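## Task

Remove the marker's cap, then draw only the numeral 9 on the whiteboard, oriented so its top faces the board's long side that is farther from the robot.

## Robot and tools

ROBOT. Two arms, left_arm and right_arm, each with six joints and a parallel gripper. In every row and every per-joint list the joint order is: shoulder, elbow, waist, wrist pitch, wrist yaw, wrist roll. Stated ranges (rad): waist -2.618 to 3.054, shoulder 0.000 to 3.142, elbow 0.000 to 3.142, wrist pitch -1.571 to 1.571, wrist yaw -1.571 to 1.571, wrist roll -2.094 to 2.094. The true end stops may differ by up to 0.036 rad either way.

FRAME. Gripper poses are reported in one world frame: origin on the table surface midway between the arms, +x pointing out across the table, +z up, left_arm on the +y side. The names left and right do not refer to image sides. Positions are metres, orientation is a wxyz quaternion. A gripper's fingers extend along its own +z and separate along its own y; the reported point sits between the pads, about 1 cm short of the tips. Reported hand positions can be somewhat wrong, more so when the arm is stretched out. Mounting plates and the frame behind the arms are fixed obstacles.

ROW FORMAT (shared by execute_actions and move). A single flat list of 14 numbers, each in [-1, 1]: left_arm's 6 joint values in the order above, then left_arm's gripper opening, then right_arm's 6 joint values and opening. Both arms must always be included. Joint values are offsets, not poses, scaled so 1.0 equals 1.202 rad for the waist, 1.258 for the shoulder, 1.238 for the elbow, 2.073 for wrist pitch and 2.022 for wrist yaw and roll. The opening is absolute: +1 fully open, -1 closed. Optionally 12 extra numbers in [0, 1] may follow: gain scales for left_arm's 6 joints then right_arm's 6, which persist until changed.

execute_actions(actions): a list of actions, each a table of 1 to 15 rows; each row lasts one control step of 1/30 s and a short table repeats its final row to fill 15 steps. Joint offsets in every row are measured from the angles the arm had when that action began, not from the previous row. An empty list just returns the current state and images. If any action would push a joint more than 0.036 rad beyond its stated range, that action is rejected for both arms; a malformed action, or a first action failing this check, rejects the whole call.

move(target, speed, blocking): target is one row as above, with offsets taken from the Joint positions in the latest result that printed them. All joints travel proportionally so they finish together, so the hand traces a curve. speed (rad/s, 0.01 to 2, default 0.5) caps the joint with the longest travel; paths run 0.5 to 10 s. Moves do not avoid obstacles or the other arm. blocking=false returns after 0.5 s while motion continues; check with wait(0), and call wait or stop before sending new rows or moves. The extra move: line reports the ending (done, off_target, moving, held, fault), limits=held or limits=none, and each arm's joint farthest from target.

wait(seconds): 0 to 10; lets time pass while arms keep their last command. stop(): brakes a running move; fingers keep going.

zoom_image(camera, region): region [x0, y0, x1, y1] in pixels of that camera's 504x504 image, top-left origin, at most 504 by 504. Cameras: cam_head_left, cam_head_right, cam_high, cam_low, cam_left_wrist, cam_right_wrist. Calibration (intrinsics K, distortion, T_world_to_cam) is provided and may be slightly off; wrist camera poses follow the arm's joint readings.

finished_scene(scene): ends the current scene, given its number; irreversible, and the next task arrives in its result. Do not reply without a tool call, as that ends everything.

RESULTS. Each result gives both hand poses, Joint positions and Joint velocities (rad, rad/s, plus finger gap in metres, 0.094 when fully open), Joint targets (where joints are being driven now), grip_measured on the command scale, joint torques, and step readings for executed actions, with HELD marking steps where an arm was held back. "joint sent to its limit" means a joint was clipped at its end; its absence proves nothing. "joint command not followed" means a clearance check altered targets. FAULT, MOTOR HOT (75 °C) and OVER-TEMPERATURE FAULT lines flag stops; at 90 °C an arm halts for 10 s, at 100 °C it goes limp and falls.

MOTION LIMITS. Each step, a joint's target stays within a lead of its measured angle: 0.202 rad waist, 0.258 shoulder, 0.238 elbow, 0.573 wrist pitch, 0.522 wrist yaw and roll; targets that would shift a hand over 70 mm are scaled back. Large offsets may need several actions. Zero offsets can let an arm droop; to hold, command offsets back to the desired angles, then zeros.

GRIPPING. To hold something, command an opening roughly 0.03 below grip_measured; less margin grips lighter. Readings can be off by about 1 mm. Pads push about 50 to 62 N, less on very thin parts.

AVOID. Knocking or placing anything off the table, dropping the marker or cap, arms colliding or pressing on each other, fast impacts and pressing far past contact (faster moves and deeper targets push harder), and holding loads long enough to overheat. Loose objects may occasionally get nudged by outside disturbances. Finish only when the uncapped marker has written just the required digit and the result is stable.

Each tool is called as name(argument=value, ...) on one line, values as JSON.

## Session

execute_actions(actions=[])

Scene clock: 0.00 s.
left_arm: end_effector_position=(+0.3832, +0.4312, +0.1864) grip_measured=+1.000 end_effector_quat_wxyz=(+0.365, -0.014, +0.931, +0.001) | right_arm: end_effector_position=(+0.6256, -0.3029, +0.3402) grip_measured=+1.000 end_effector_quat_wxyz=(-0.570, +0.643, -0.418, +0.294)
Joint names: [shoulder, elbow, waist, wrist pitch, wrist yaw, wrist roll]
Joint positions: left_arm=[1.533 0.537 0.501 0.449 0.225 0.518 0.094] | right_arm=[ 1.849  1.284 -0.435  0.506 -0.729 -1.913  0.094]
Joint velocities: left_arm=[-0.002  0.007  0.007 -0.051 -0.051 -0.037  0.   ] | right_arm=[ 0.012  0.002 -0.007 -0.037 -0.081  0.081  0.   ]
Joint torques (N m, as the arm reports them, + toward a larger angle): no reading
Motor temperatures (°C, as the motors report them): left_arm=[24 26 22 23 24 26] | right_arm=[24 23 26 26 23 25]
Joint targets: left_arm=[1.530 0.540 0.499 0.443 0.231 0.519] | right_arm=[1.836 1.293 -0.430 0.503 -0.739 -1.903]
Joint stiffness scale: left_arm=[1. 1. 1. 1. 1. 1.] | right_arm=[1. 1. 1. 1. 1. 1.]

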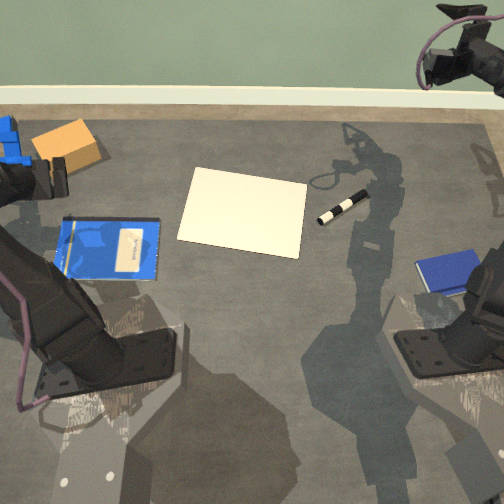

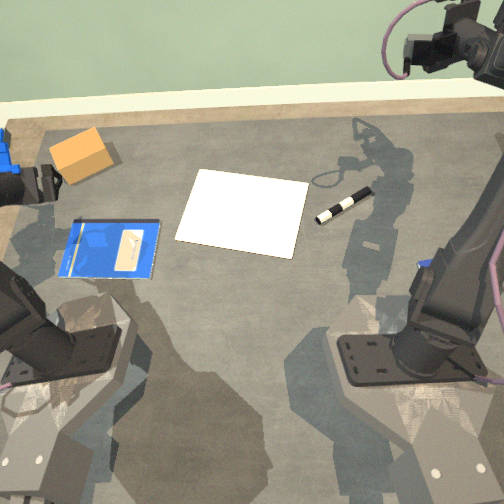

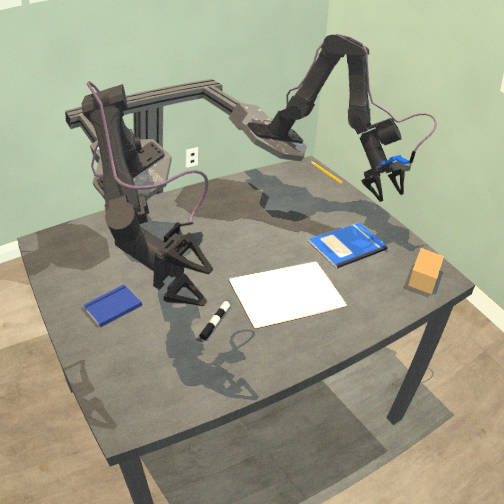

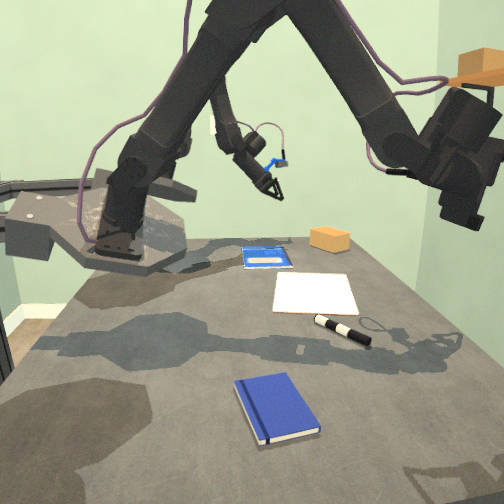

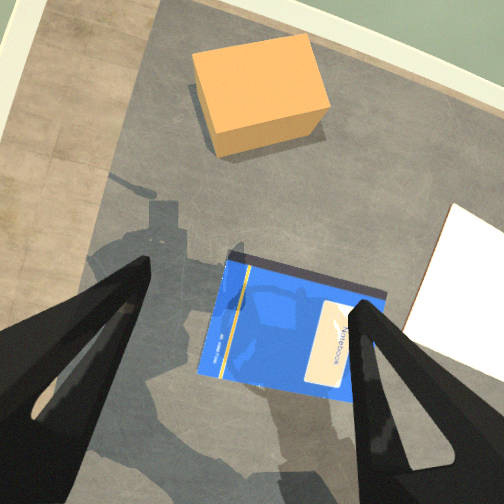

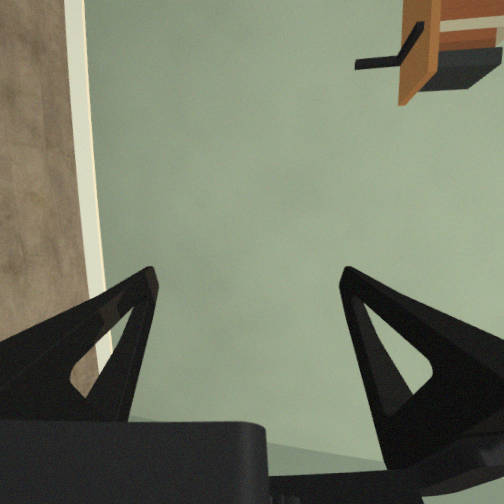

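zoom_image(camera="cam_head_left", region=[290,170,390,250])

zoom_image(camera="cam_high", region=[170,280,270,360])

Region (290, 170, 390, 250) of cam_head_left's 504x504 image, scaled by 5.040, with more detail than that image has; it fills the top 403 rows of this view, and the rest is white.

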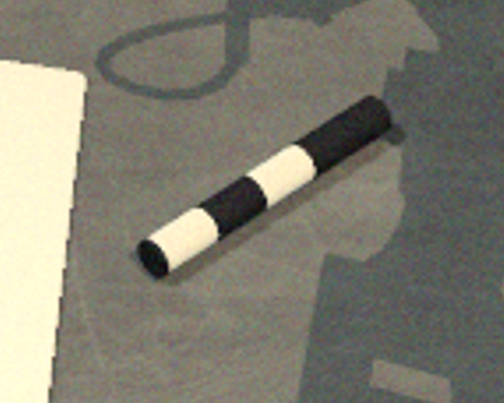

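Region (170, 280, 270, 360) of cam_high's 504x504 image, scaled by 5.040, with more detail than that image has; it fills the top 403 rows of this view, and the rest is white.

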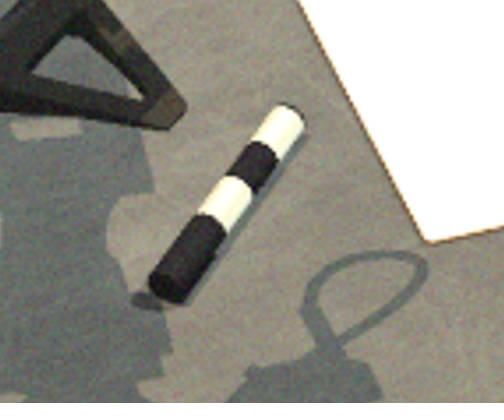

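move(target=[0,0,-0.3,0,0,0,1, 0,0,0.3,0,0,0,1], speed=1)

move(target=[0,0.3,0,0,0,0,1, 0,0.3,0,0,0,0,1], speed=1)

move(target=[0.2,0,0,0,0,0,1, 0.2,0,0,0,0,0,1], speed=1)

move(target=[0,0,0,0,-0.111,-0.256,1, 0,0,0,0,0.36,0.946,1], speed=1.5)

Scene clock: 4.93 s.
left_arm: end_effector_position=(+0.4243, +0.3002, +0.2242) grip_measured=+1.000 end_effector_quat_wxyz=(+0.414, +0.121, +0.897, -0.096) | right_arm: end_effector_position=(+0.6077, -0.1184, +0.4028) grip_measured=+1.000 end_effector_quat_wxyz=(-0.663, +0.657, -0.293, +0.208)
Joint names: [shoulder, elbow, waist, wrist pitch, wrist yaw, wrist roll]
Joint positions: left_arm=[1.533 0.537 0.146 0.449 0.222 0.518 0.094] | right_arm=[ 1.849  1.284 -0.075  0.506 -0.724 -1.917  0.094]
Joint velocities: left_arm=[-0.007 -0.002 -0.017  0.11  -0.022 -0.066  0.   ] | right_arm=[ 0.002 -0.002  0.002 -0.051  0.037  0.022  0.   ]
Joint torques (N m, as the arm reports them, + toward a larger angle): left_arm=[-5.76  4.76 -2.02  1.56  0.39  0.02] | right_arm=[-11.45   6.84   3.29   1.39  -0.34   0.07]
Motor temperatures (°C, as the motors report them): left_arm=[25 26 22 23 24 26] | right_arm=[26 24 26 27 23 25]
Joint targets: left_arm=[1.533 0.537 0.141 0.449 0.225 0.518] | right_arm=[1.849 1.284 -0.074 0.506 -0.729 -1.913]
Joint stiffness scale: left_arm=[1. 1. 1. 1. 1. 1.] | right_arm=[1. 1. 1. 1. 1. 1.]
move: done; limits=none; left_arm: farthest joint: the waist, 0.005 radians from its target (0.361 radians at the start); right_arm: farthest joint: the wrist yaw, 0.005 radians from its target (0.000 radians at the start)
camera_calibration (this result's frames):
cam_left_wrist: T_world_to_cam=[[-0.107661, -0.972817, 0.205029, 0.291784], [-0.990608, 0.0874839, -0.10508, 0.439892], [0.0842867, -0.214416, -0.973099, 0.347975], [0, 0, 0, 1]] pos_world=[0.437844, 0.31998, 0.325013]
cam_right_wrist: T_world_to_cam=[[0.0807268, -0.04509, 0.995716, -0.45332], [0.194582, -0.979043, -0.0601106, -0.192668], [0.977559, 0.198601, -0.0702613, -0.433879], [0, 0, 0, 1]] pos_world=[0.498227, -0.122902, 0.409311]

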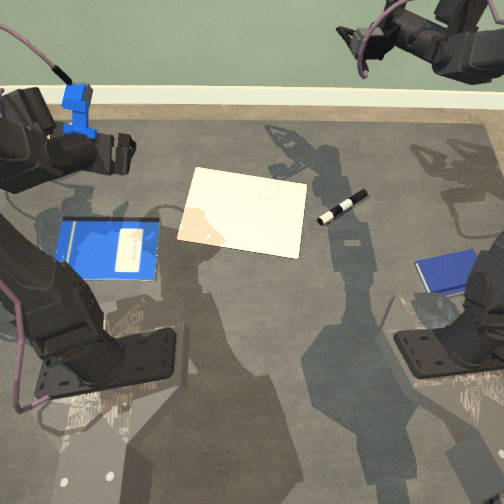

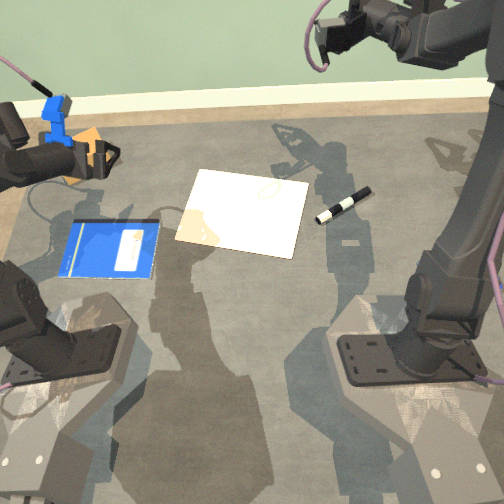

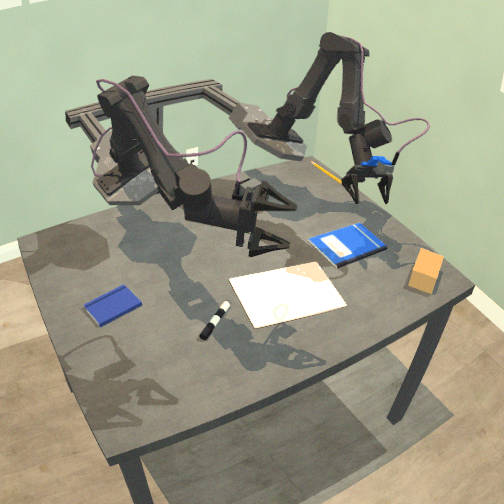

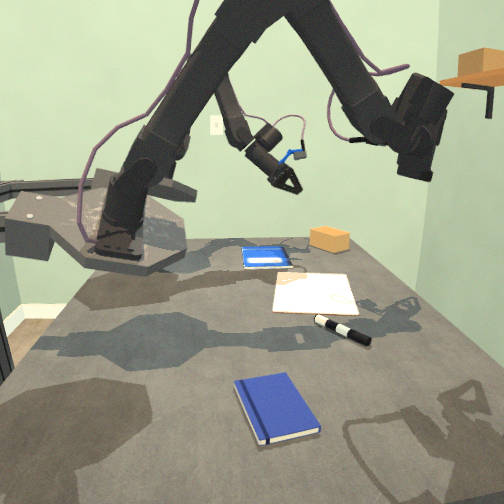

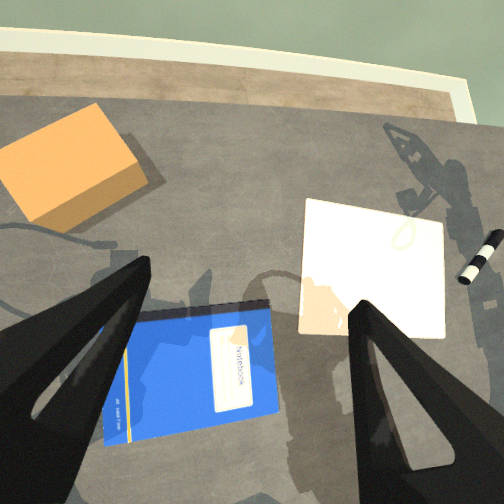

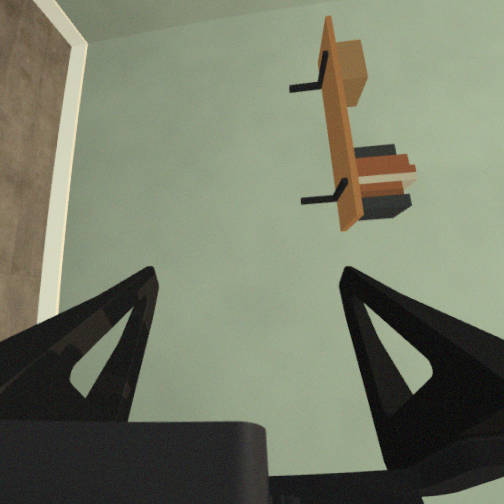

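Scene clock: 5.90 s.
left_arm: end_effector_position=(+0.5392, +0.3651, +0.3483) grip_measured=+1.000 end_effector_quat_wxyz=(+0.564, +0.102, +0.819, -0.014) | right_arm: end_effector_position=(+0.6620, -0.1609, +0.5404) grip_measured=+1.000 end_effector_quat_wxyz=(+0.694, -0.591, +0.218, -0.349)
Joint names: [shoulder, elbow, waist, wrist pitch, wrist yaw, wrist roll]
Joint positions: left_arm=[1.533 0.898 0.146 0.466 0.22  0.518 0.094] | right_arm=[ 1.862  1.637 -0.075  0.512 -0.719 -1.923  0.094]
Joint velocities: left_arm=[-0.017 -0.012 -0.007 -0.022 -0.022  0.066  0.   ] | right_arm=[ 0.007 -0.002 -0.002 -0.007  0.022  0.037  0.   ]
Joint torques (N m, as the arm reports them, + toward a larger angle): left_arm=[-7.31  7.36 -1.9   1.68  0.33  0.03] | right_arm=[-13.47   9.32   3.32   1.36  -0.22   0.07]
Motor temperatures (°C, as the motors report them): left_arm=[25 26 22 23 24 26] | right_arm=[26 24 26 27 23 25]
Joint targets: left_arm=[1.533 0.909 0.146 0.449 0.222 0.518] | right_arm=[1.850 1.655 -0.075 0.506 -0.724 -1.917]
Joint stiffness scale: left_arm=[1. 1. 1. 1. 1. 1.] | right_arm=[1. 1. 1. 1. 1. 1.]
move: done; limits=none; left_arm: farthest joint: the wrist pitch, 0.017 radians from its target (0.000 radians at the start); right_arm: farthest joint: the elbow, 0.018 radians from its target (0.371 radians at the start)
camera_calibration (this result's frames):
cam_left_wrist: T_world_to_cam=[[-0.0510033, -0.994008, 0.0966785, 0.356769], [-0.899023, 0.00353998, -0.437888, 0.658295], [0.434922, -0.10925, -0.893816, 0.217891], [0, 0, 0, 1]] pos_world=[0.515253, 0.376105, 0.448522]
cam_right_wrist: T_world_to_cam=[[-0.253127, -0.0497697, 0.966152, -0.36039], [0.0966045, -0.994985, -0.0259451, -0.192737], [0.962598, 0.0867672, 0.256665, -0.653638], [0, 0, 0, 1]] pos_world=[0.556586, -0.152992, 0.510957]

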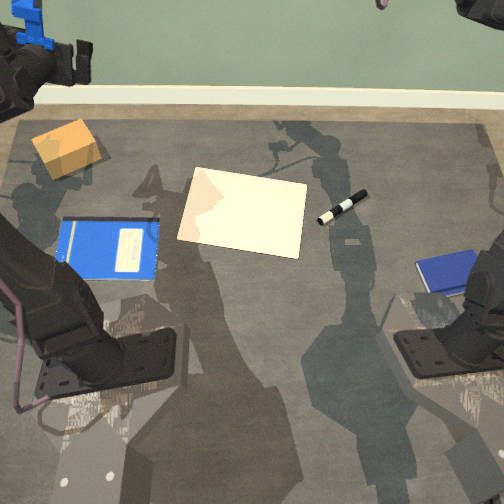

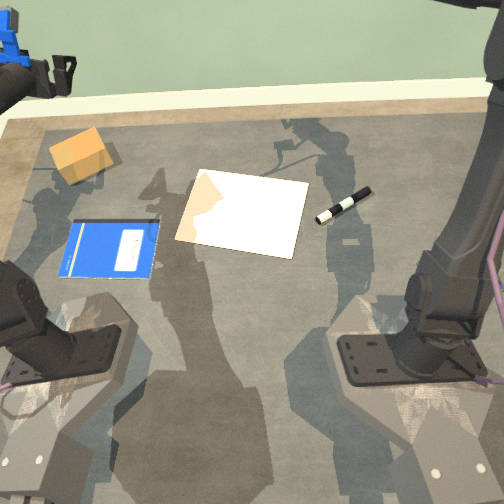

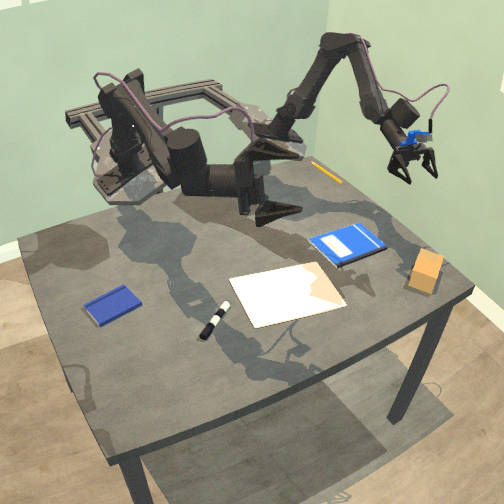

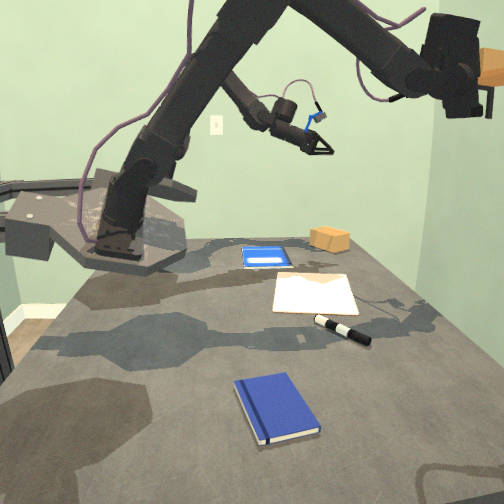

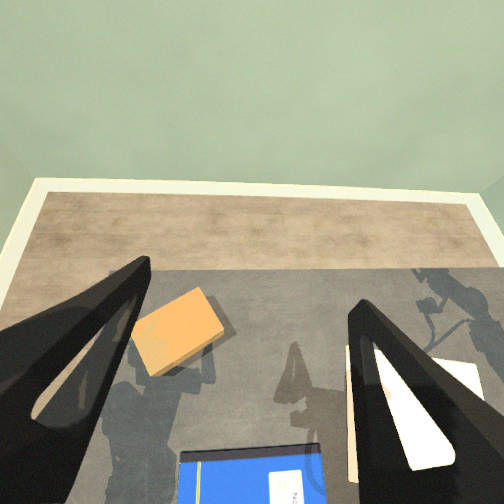

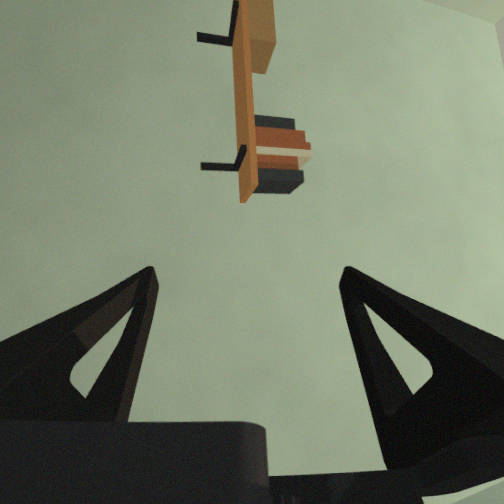

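Scene clock: 6.97 s.
left_arm: end_effector_position=(+0.5257, +0.3252, +0.2289) grip_measured=+1.000 end_effector_quat_wxyz=(+0.460, +0.115, +0.878, -0.071) | right_arm: end_effector_position=(+0.6759, -0.1051, +0.3696) grip_measured=+1.000 end_effector_quat_wxyz=(-0.664, +0.652, -0.284, +0.232)
Joint names: [shoulder, elbow, waist, wrist pitch, wrist yaw, wrist roll]
Joint positions: left_arm=[1.796 0.898 0.146 0.464 0.218 0.518 0.094] | right_arm=[ 2.146  1.623 -0.075  0.506 -0.713 -1.929  0.094]
Joint velocities: left_arm=[-0.007  0.017 -0.022  0.007  0.007  0.037  0.   ] | right_arm=[ 0.007  0.007 -0.007 -0.051 -0.007  0.007  0.   ]
Joint torques (N m, as the arm reports them, + toward a larger angle): left_arm=[-9.18  5.29 -2.31  1.67  0.36  0.04] | right_arm=[-16.4    8.18   3.92   1.48  -0.34   0.1 ]
Motor temperatures (°C, as the motors report them): left_arm=[25 26 22 24 24 26] | right_arm=[27 24 26 27 23 25]
Joint targets: left_arm=[1.784 0.898 0.146 0.466 0.220 0.518] | right_arm=[2.113 1.637 -0.075 0.512 -0.719 -1.923]
Joint stiffness scale: left_arm=[1. 1. 1. 1. 1. 1.] | right_arm=[1. 1. 1. 1. 1. 1.]
move: off_target (right_arm); limits=none; left_arm: farthest joint: the shoulder, 0.011 radians from its target (0.252 radians at the start); right_arm: farthest joint: the shoulder, 0.033 radians from its target (0.252 radians at the start)
camera_calibration (this result's frames):
cam_left_wrist: T_world_to_cam=[[-0.0928714, -0.981195, 0.169211, 0.329237], [-0.977006, 0.0570466, -0.205437, 0.564407], [0.191921, -0.184399, -0.963931, 0.281003], [0, 0, 0, 1]] pos_world=[0.528075, 0.342664, 0.331107]
cam_right_wrist: T_world_to_cam=[[0.0346488, -0.037379, 0.9987, -0.394275], [0.174603, -0.983705, -0.0428754, -0.188275], [0.984029, 0.175861, -0.0275577, -0.528152], [0, 0, 0, 1]] pos_world=[0.566251, -0.107063, 0.371136]

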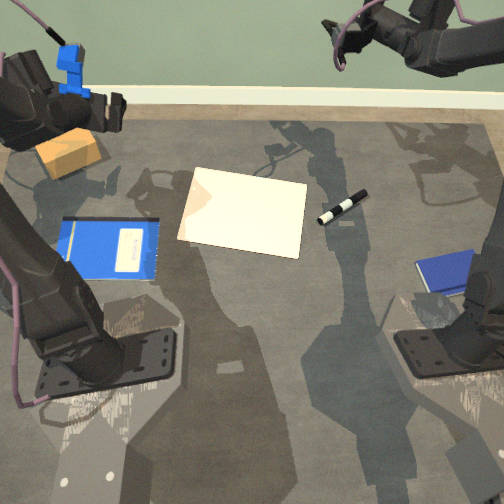

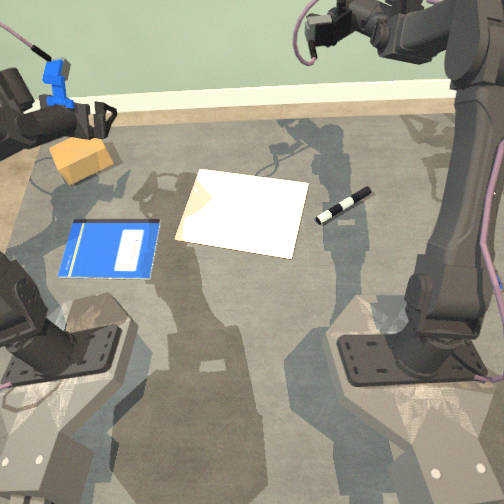

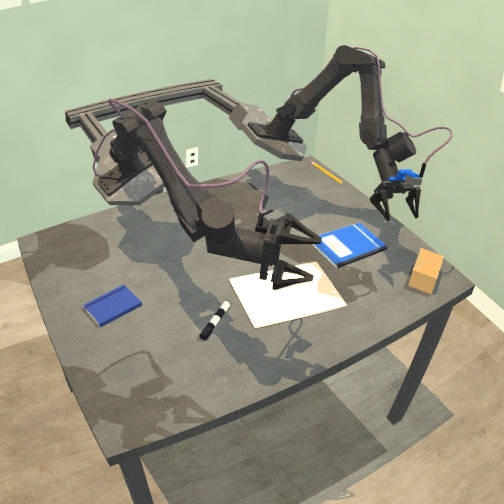

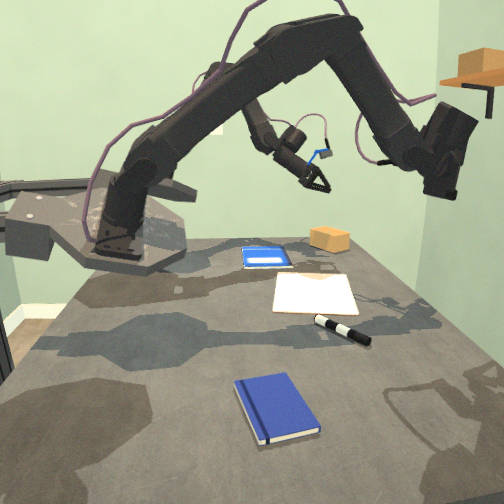

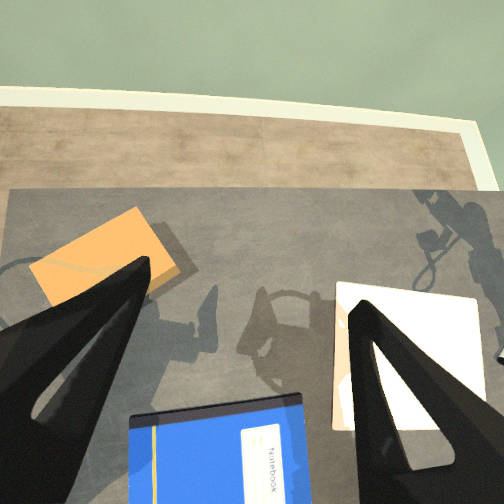

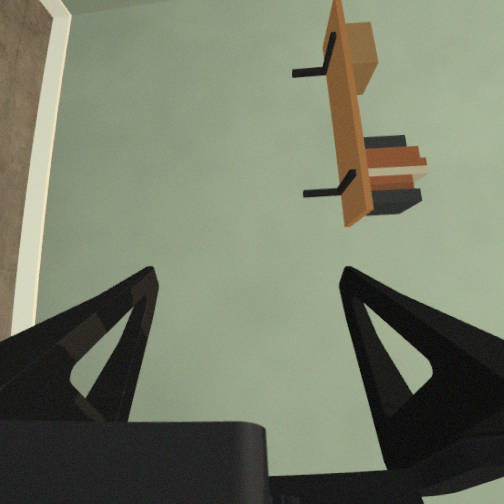

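Scene clock: 9.33 s.
left_arm: end_effector_position=(+0.5207, +0.3617, +0.2148) grip_measured=+1.000 end_effector_quat_wxyz=(+0.412, -0.158, +0.893, -0.087) | right_arm: end_effector_position=(+0.7236, -0.2117, +0.3199) grip_measured=+1.000 end_effector_quat_wxyz=(+0.581, +0.066, +0.800, +0.132)
Joint names: [shoulder, elbow, waist, wrist pitch, wrist yaw, wrist roll]
Joint positions: left_arm=[ 1.796  0.898  0.146  0.464 -0.003  0.004  0.094] | right_arm=[ 2.146  1.623 -0.075  0.505  0.015 -0.019  0.094]
Joint velocities: left_arm=[-0.007 -0.017  0.002 -0.037  0.051  0.051  0.   ] | right_arm=[-0.027 -0.012 -0.007 -0.081  0.007 -0.022  0.   ]
Joint torques (N m, as the arm reports them, + toward a larger angle): left_arm=[-8.25  5.34 -2.26  1.7   0.22 -0.03] | right_arm=[-13.92   7.07   3.9    1.57  -0.18   0.05]
Motor temperatures (°C, as the motors report them): left_arm=[25 26 22 24 24 26] | right_arm=[27 24 26 27 23 25]
Joint targets: left_arm=[1.796 0.898 0.146 0.464 -0.006 0.000] | right_arm=[2.146 1.623 -0.075 0.506 0.015 -0.016]
Joint stiffness scale: left_arm=[1. 1. 1. 1. 1. 1.] | right_arm=[1. 1. 1. 1. 1. 1.]
move: done; limits=none; left_arm: farthest joint: the wrist roll, 0.004 radians from its target (0.517 radians at the start); right_arm: farthest joint: the wrist roll, 0.003 radians from its target (1.913 radians at the start)
camera_calibration (this result's frames):
cam_left_wrist: T_world_to_cam=[[0.384001, -0.832608, 0.399134, 0.0155085], [-0.905095, -0.424922, -0.0156246, 0.650618], [0.18261, -0.355254, -0.91676, 0.33159], [0, 0, 0, 1]] pos_world=[0.522364, 0.407173, 0.307964]
cam_right_wrist: T_world_to_cam=[[0.041555, -0.96417, -0.262011, -0.148228], [-0.821564, 0.116263, -0.558136, 0.815006], [0.5686, 0.238452, -0.787296, -0.000750626], [0, 0, 0, 1]] pos_world=[0.676166, -0.237493, 0.415456]

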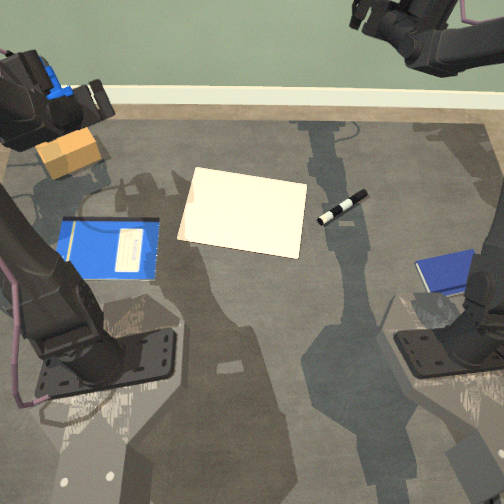

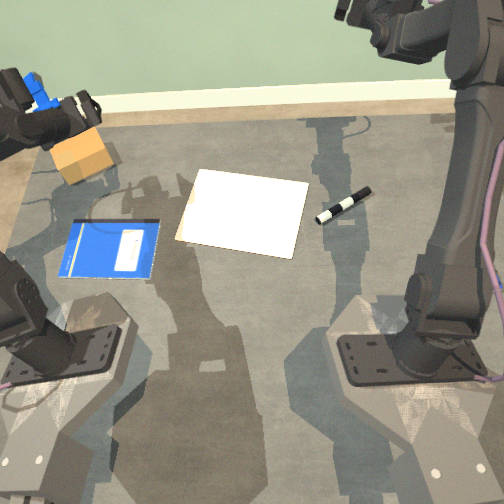

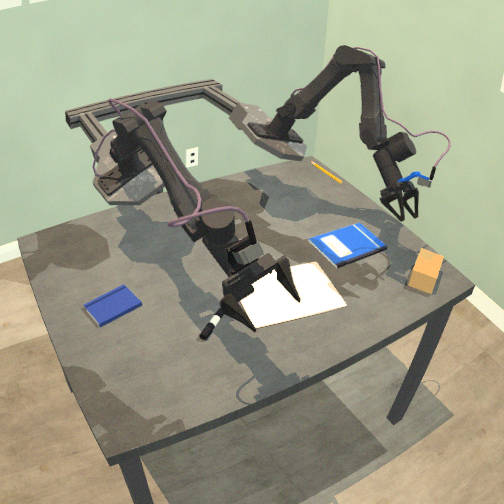

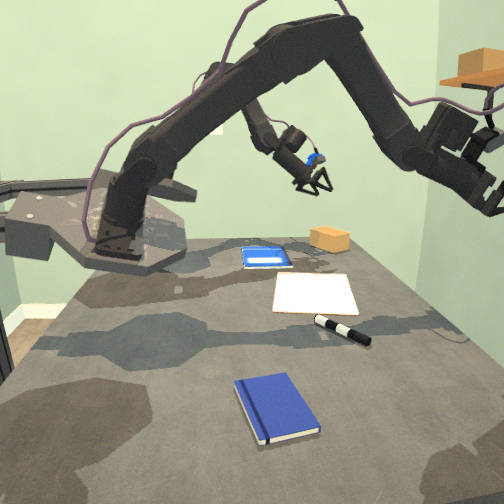

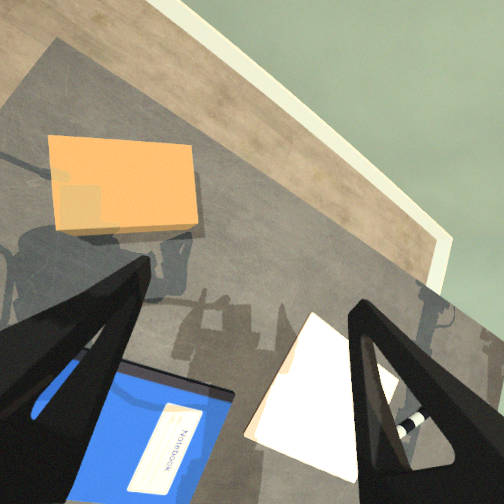

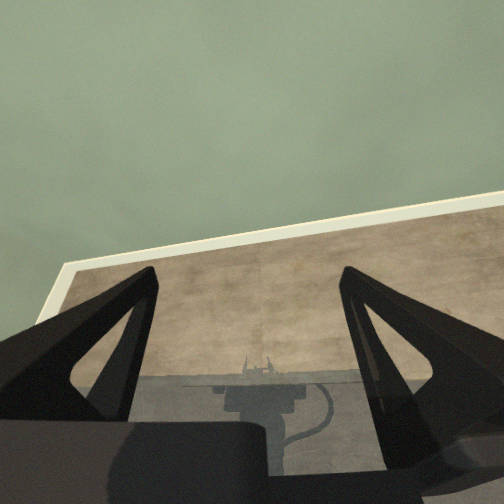

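move(target=[0,0,0,0,0,0,1, -0.024,-0.35,0.126,-0.444,0.156,-0.979,1], speed=1.5)

Scene clock: 17.73 s.
left_arm: end_effector_position=(+0.5207, +0.3617, +0.2148) grip_measured=+1.000 end_effector_quat_wxyz=(+0.412, -0.158, +0.893, -0.087) | right_arm: end_effector_position=(+0.3978, -0.1561, +0.0916) grip_measured=+1.000 end_effector_quat_wxyz=(-0.003, +0.890, -0.456, -0.011)
Joint names: [shoulder, elbow, waist, wrist pitch, wrist yaw, wrist roll]
Joint positions: left_arm=[ 1.796  0.898  0.146  0.464 -0.003  0.004  0.094] | right_arm=[ 2.146  1.2    0.06  -0.399  0.333 -1.992  0.094]
Joint velocities: left_arm=[-0.002  0.012 -0.007 -0.037 -0.007  0.022  0.   ] | right_arm=[ 0.002  0.012  0.007 -0.081  0.081 -0.037  0.   ]
Joint torques (N m, as the arm reports them, + toward a larger angle): left_arm=[-8.28  5.33 -2.26  1.7   0.25  0.03] | right_arm=[-12.93   3.     5.01  -0.1   -0.03  -0.06]
Motor temperatures (°C, as the motors report them): left_arm=[27 26 22 25 24 26] | right_arm=[30 24 26 28 23 25]
Joint targets: left_arm=[1.796 0.898 0.146 0.464 -0.003 0.004] | right_arm=[2.116 1.189 0.076 -0.416 0.330 -1.999]
Joint stiffness scale: left_arm=[1. 1. 1. 1. 1. 1.] | right_arm=[1. 1. 1. 1. 1. 1.]
move: off_target (right_arm); limits=none; left_arm: farthest joint: the waist, 0.000 radians from its target (0.000 radians at the start); right_arm: farthest joint: the shoulder, 0.030 radians from its target (0.030 radians at the start)
camera_calibration (this result's frames):
cam_left_wrist: T_world_to_cam=[[0.38421, -0.832397, 0.399372, 0.0152721], [-0.90499, -0.42515, -0.0154921, 0.650617], [0.182689, -0.355476, -0.916658, 0.331607], [0, 0, 0, 1]] pos_world=[0.522353, 0.407201, 0.307951]
cam_right_wrist: T_world_to_cam=[[0.797816, 0.602804, 0.0107948, -0.222061], [0.484039, -0.6511, 0.584616, -0.330438], [0.359437, -0.461191, -0.811239, -0.0323792], [0, 0, 0, 1]] pos_world=[0.348747, -0.0962222, 0.169309]

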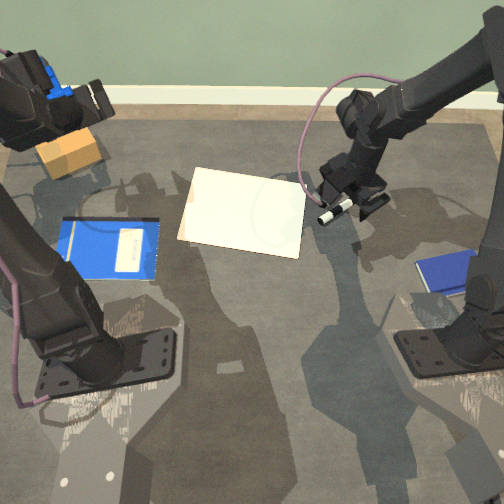

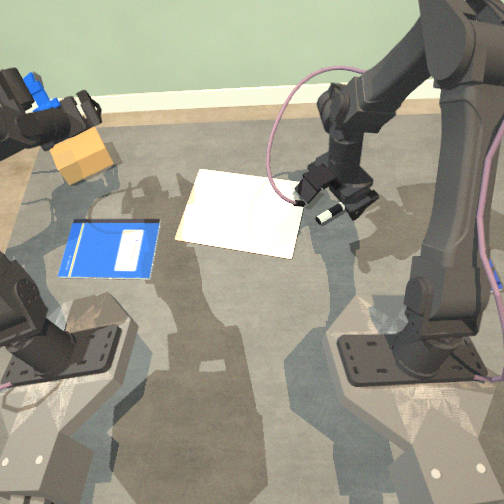

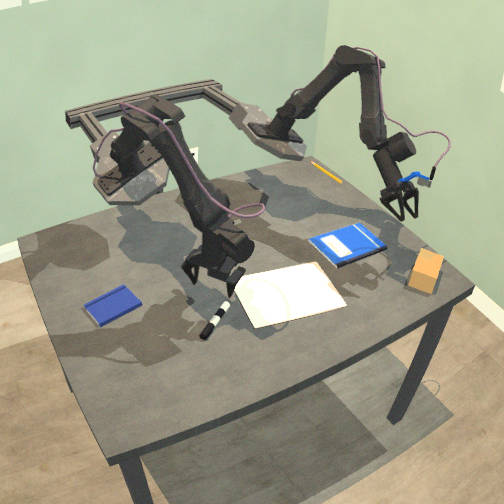

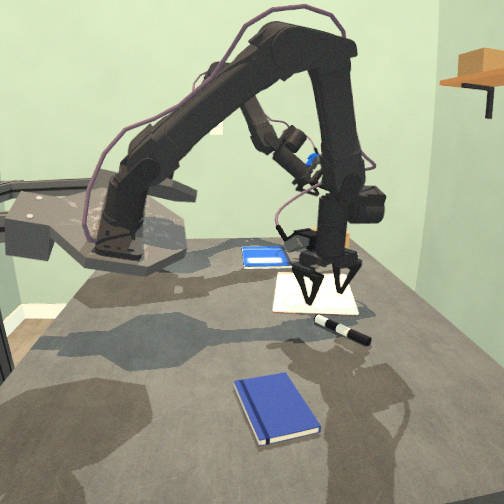

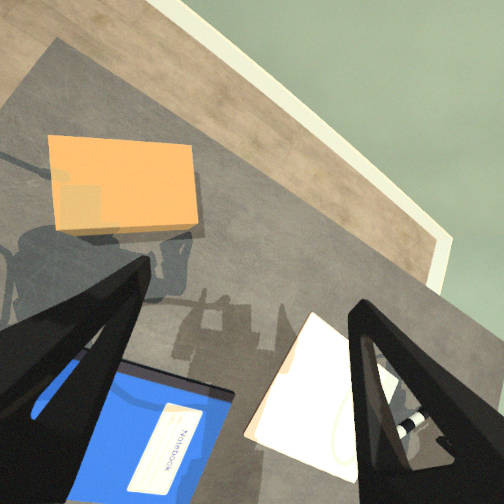

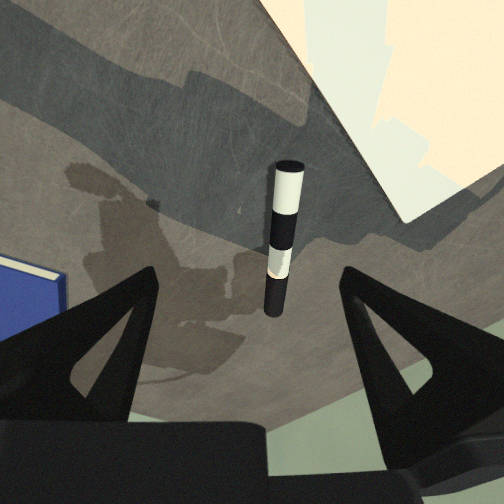

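move(target=[0,0,0,0,0,0,1, 0.19,0.113,-0.037,0.065,-0.01,0,1], speed=0.4)

Scene clock: 20.13 s.
left_arm: end_effector_position=(+0.5207, +0.3617, +0.2148) grip_measured=+1.000 end_effector_quat_wxyz=(+0.412, -0.158, +0.893, -0.087) | right_arm: end_effector_position=(+0.4093, -0.1493, +0.0244) grip_measured=+1.000 end_effector_quat_wxyz=(-0.001, +0.879, -0.477, -0.008)
Joint names: [shoulder, elbow, waist, wrist pitch, wrist yaw, wrist roll]
Joint positions: left_arm=[ 1.796  0.898  0.146  0.464 -0.003  0.004  0.094] | right_arm=[ 2.378  1.315  0.015 -0.264  0.328 -1.993  0.094]
Joint velocities: left_arm=[-0.012  0.012  0.002 -0.037  0.007 -0.081  0.   ] | right_arm=[ 0.012 -0.007 -0.007 -0.066  0.051 -0.051  0.   ]
Joint torques (N m, as the arm reports them, + toward a larger angle): left_arm=[-8.3   5.32 -2.26  1.71  0.25  0.02] | right_arm=[-10.64   5.44   3.9    0.07  -0.16   0.03]
Motor temperatures (°C, as the motors report them): left_arm=[27 27 22 25 24 26] | right_arm=[30 24 27 28 23 25]
Joint targets: left_arm=[1.796 0.898 0.146 0.464 -0.003 0.004] | right_arm=[2.385 1.340 0.016 -0.264 0.313 -1.992]
Joint stiffness scale: left_arm=[1. 1. 1. 1. 1. 1.] | right_arm=[1. 1. 1. 1. 1. 1.]
move: off_target (right_arm); limits=none; left_arm: farthest joint: the waist, 0.000 radians from its target (0.000 radians at the start); right_arm: farthest joint: the elbow, 0.025 radians from its target (0.140 radians at the start)
camera_calibration (this result's frames):
cam_left_wrist: T_world_to_cam=[[0.38421, -0.832397, 0.399372, 0.0152721], [-0.90499, -0.42515, -0.0154921, 0.650617], [0.182689, -0.355476, -0.916658, 0.331607], [0, 0, 0, 1]] pos_world=[0.522353, 0.407201, 0.307951]
cam_right_wrist: T_world_to_cam=[[0.824698, 0.565501, 0.00906997, -0.251181], [0.452432, -0.669257, 0.589406, -0.28219], [0.33938, -0.481978, -0.807786, -0.0828253], [0, 0, 0, 1]] pos_world=[0.36293, -0.0867349, 0.101698]

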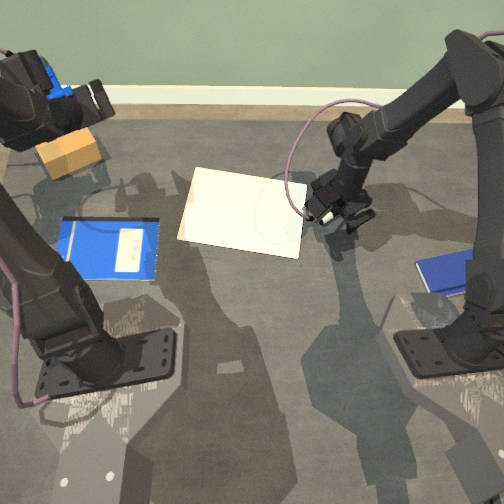

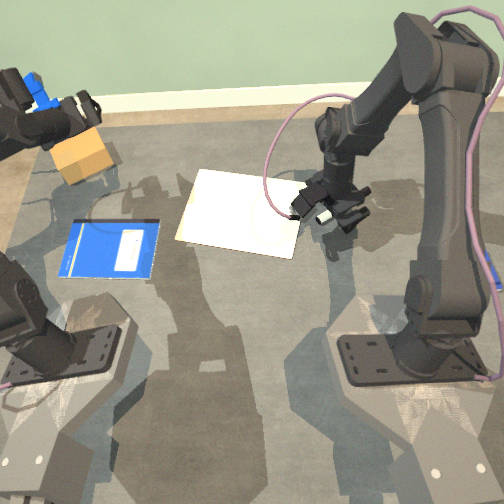

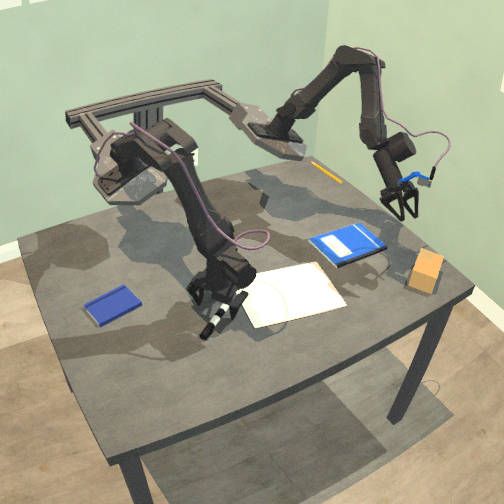

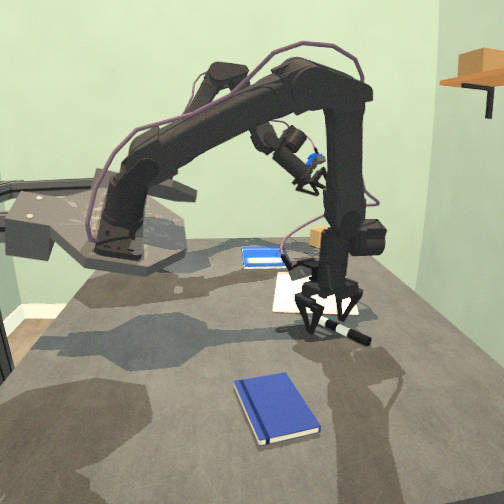

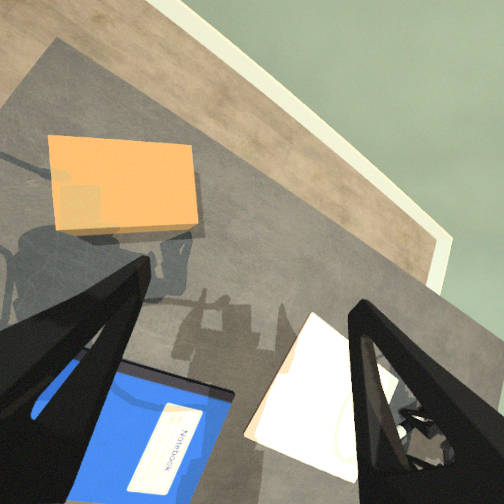

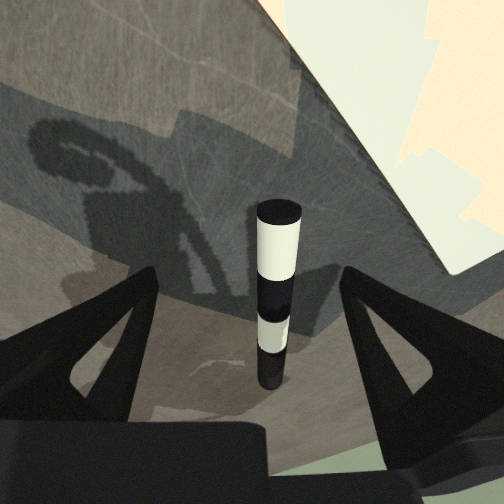

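move(target=[0,0,0,0,0,0,1, 0.048,0.081,-0.021,-0.017,0,0,1], speed=0.2)

Scene clock: 21.57 s.
left_arm: end_effector_position=(+0.5207, +0.3617, +0.2148) grip_measured=+1.000 end_effector_quat_wxyz=(+0.412, -0.158, +0.893, -0.087) | right_arm: end_effector_position=(+0.4283, -0.1542, +0.0188) grip_measured=+1.000 end_effector_quat_wxyz=(-0.002, +0.873, -0.487, +0.000)
Joint names: [shoulder, elbow, waist, wrist pitch, wrist yaw, wrist roll]
Joint positions: left_arm=[ 1.796  0.898  0.146  0.464 -0.003  0.004  0.094] | right_arm=[ 2.415  1.394 -0.003 -0.284  0.331 -1.993  0.094]
Joint velocities: left_arm=[-0.017 -0.007  0.007  0.022 -0.051 -0.022  0.   ] | right_arm=[ 0.002 -0.022 -0.012 -0.007 -0.051  0.037  0.   ]
Joint torques (N m, as the arm reports them, + toward a larger angle): left_arm=[-8.29  5.32 -2.24  1.7   0.25  0.03] | right_arm=[-9.61  5.36  3.36 -0.07 -0.05  0.01]
Motor temperatures (°C, as the motors report them): left_arm=[27 27 22 25 24 26] | right_arm=[30 24 27 28 23 25]
Joint targets: left_arm=[1.796 0.898 0.146 0.464 -0.003 0.004] | right_arm=[2.439 1.415 -0.010 -0.300 0.328 -1.993]
Joint stiffness scale: left_arm=[1. 1. 1. 1. 1. 1.] | right_arm=[1. 1. 1. 1. 1. 1.]
move: off_target (right_arm); limits=none; left_arm: farthest joint: the waist, 0.000 radians from its target (0.000 radians at the start); right_arm: farthest joint: the shoulder, 0.024 radians from its target (0.060 radians at the start)
camera_calibration (this result's frames):
cam_left_wrist: T_world_to_cam=[[0.38421, -0.832397, 0.399372, 0.0152721], [-0.90499, -0.42515, -0.0154921, 0.650617], [0.182689, -0.355476, -0.916658, 0.331607], [0, 0, 0, 1]] pos_world=[0.522353, 0.407201, 0.307951]
cam_right_wrist: T_world_to_cam=[[0.838066, 0.545222, 0.0194365, -0.273119], [0.426306, -0.67668, 0.600306, -0.28089], [0.340453, -0.49481, -0.799534, -0.0987451], [0, 0, 0, 1]] pos_world=[0.382255, -0.0900221, 0.0949783]

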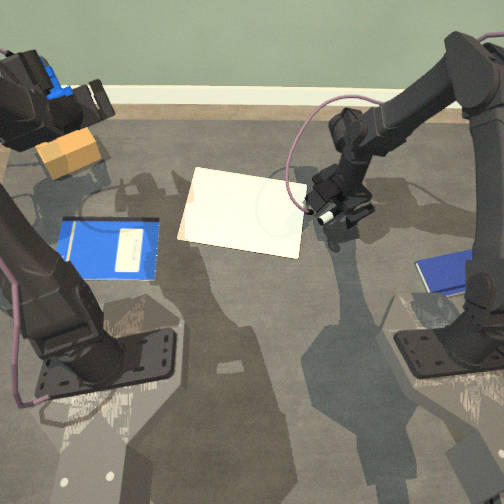

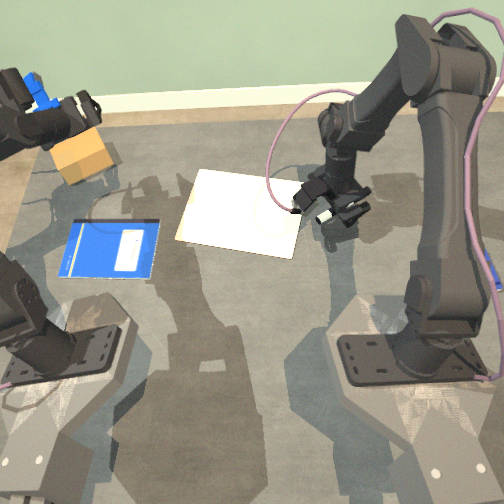

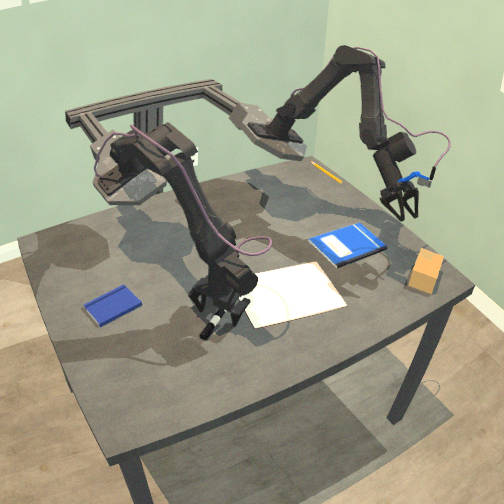

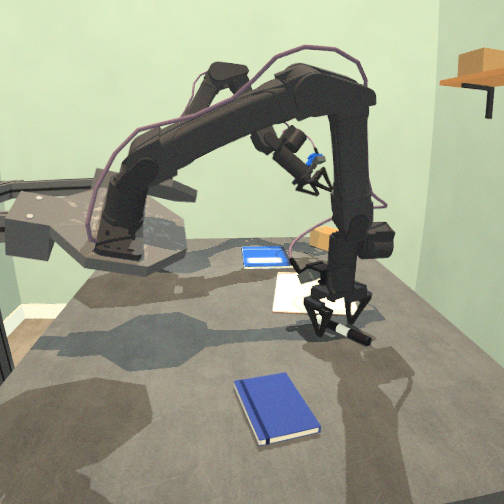

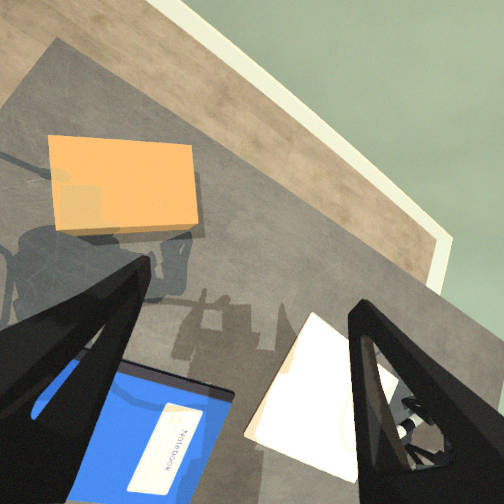

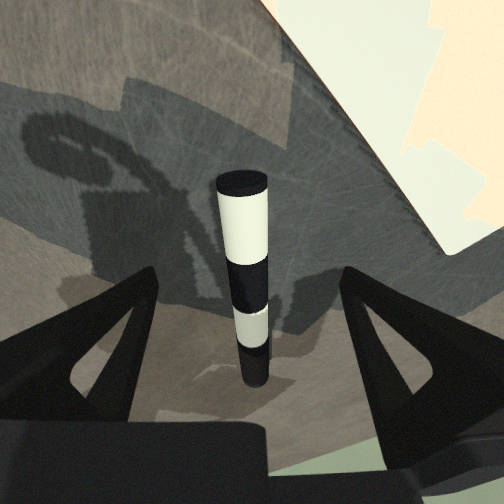

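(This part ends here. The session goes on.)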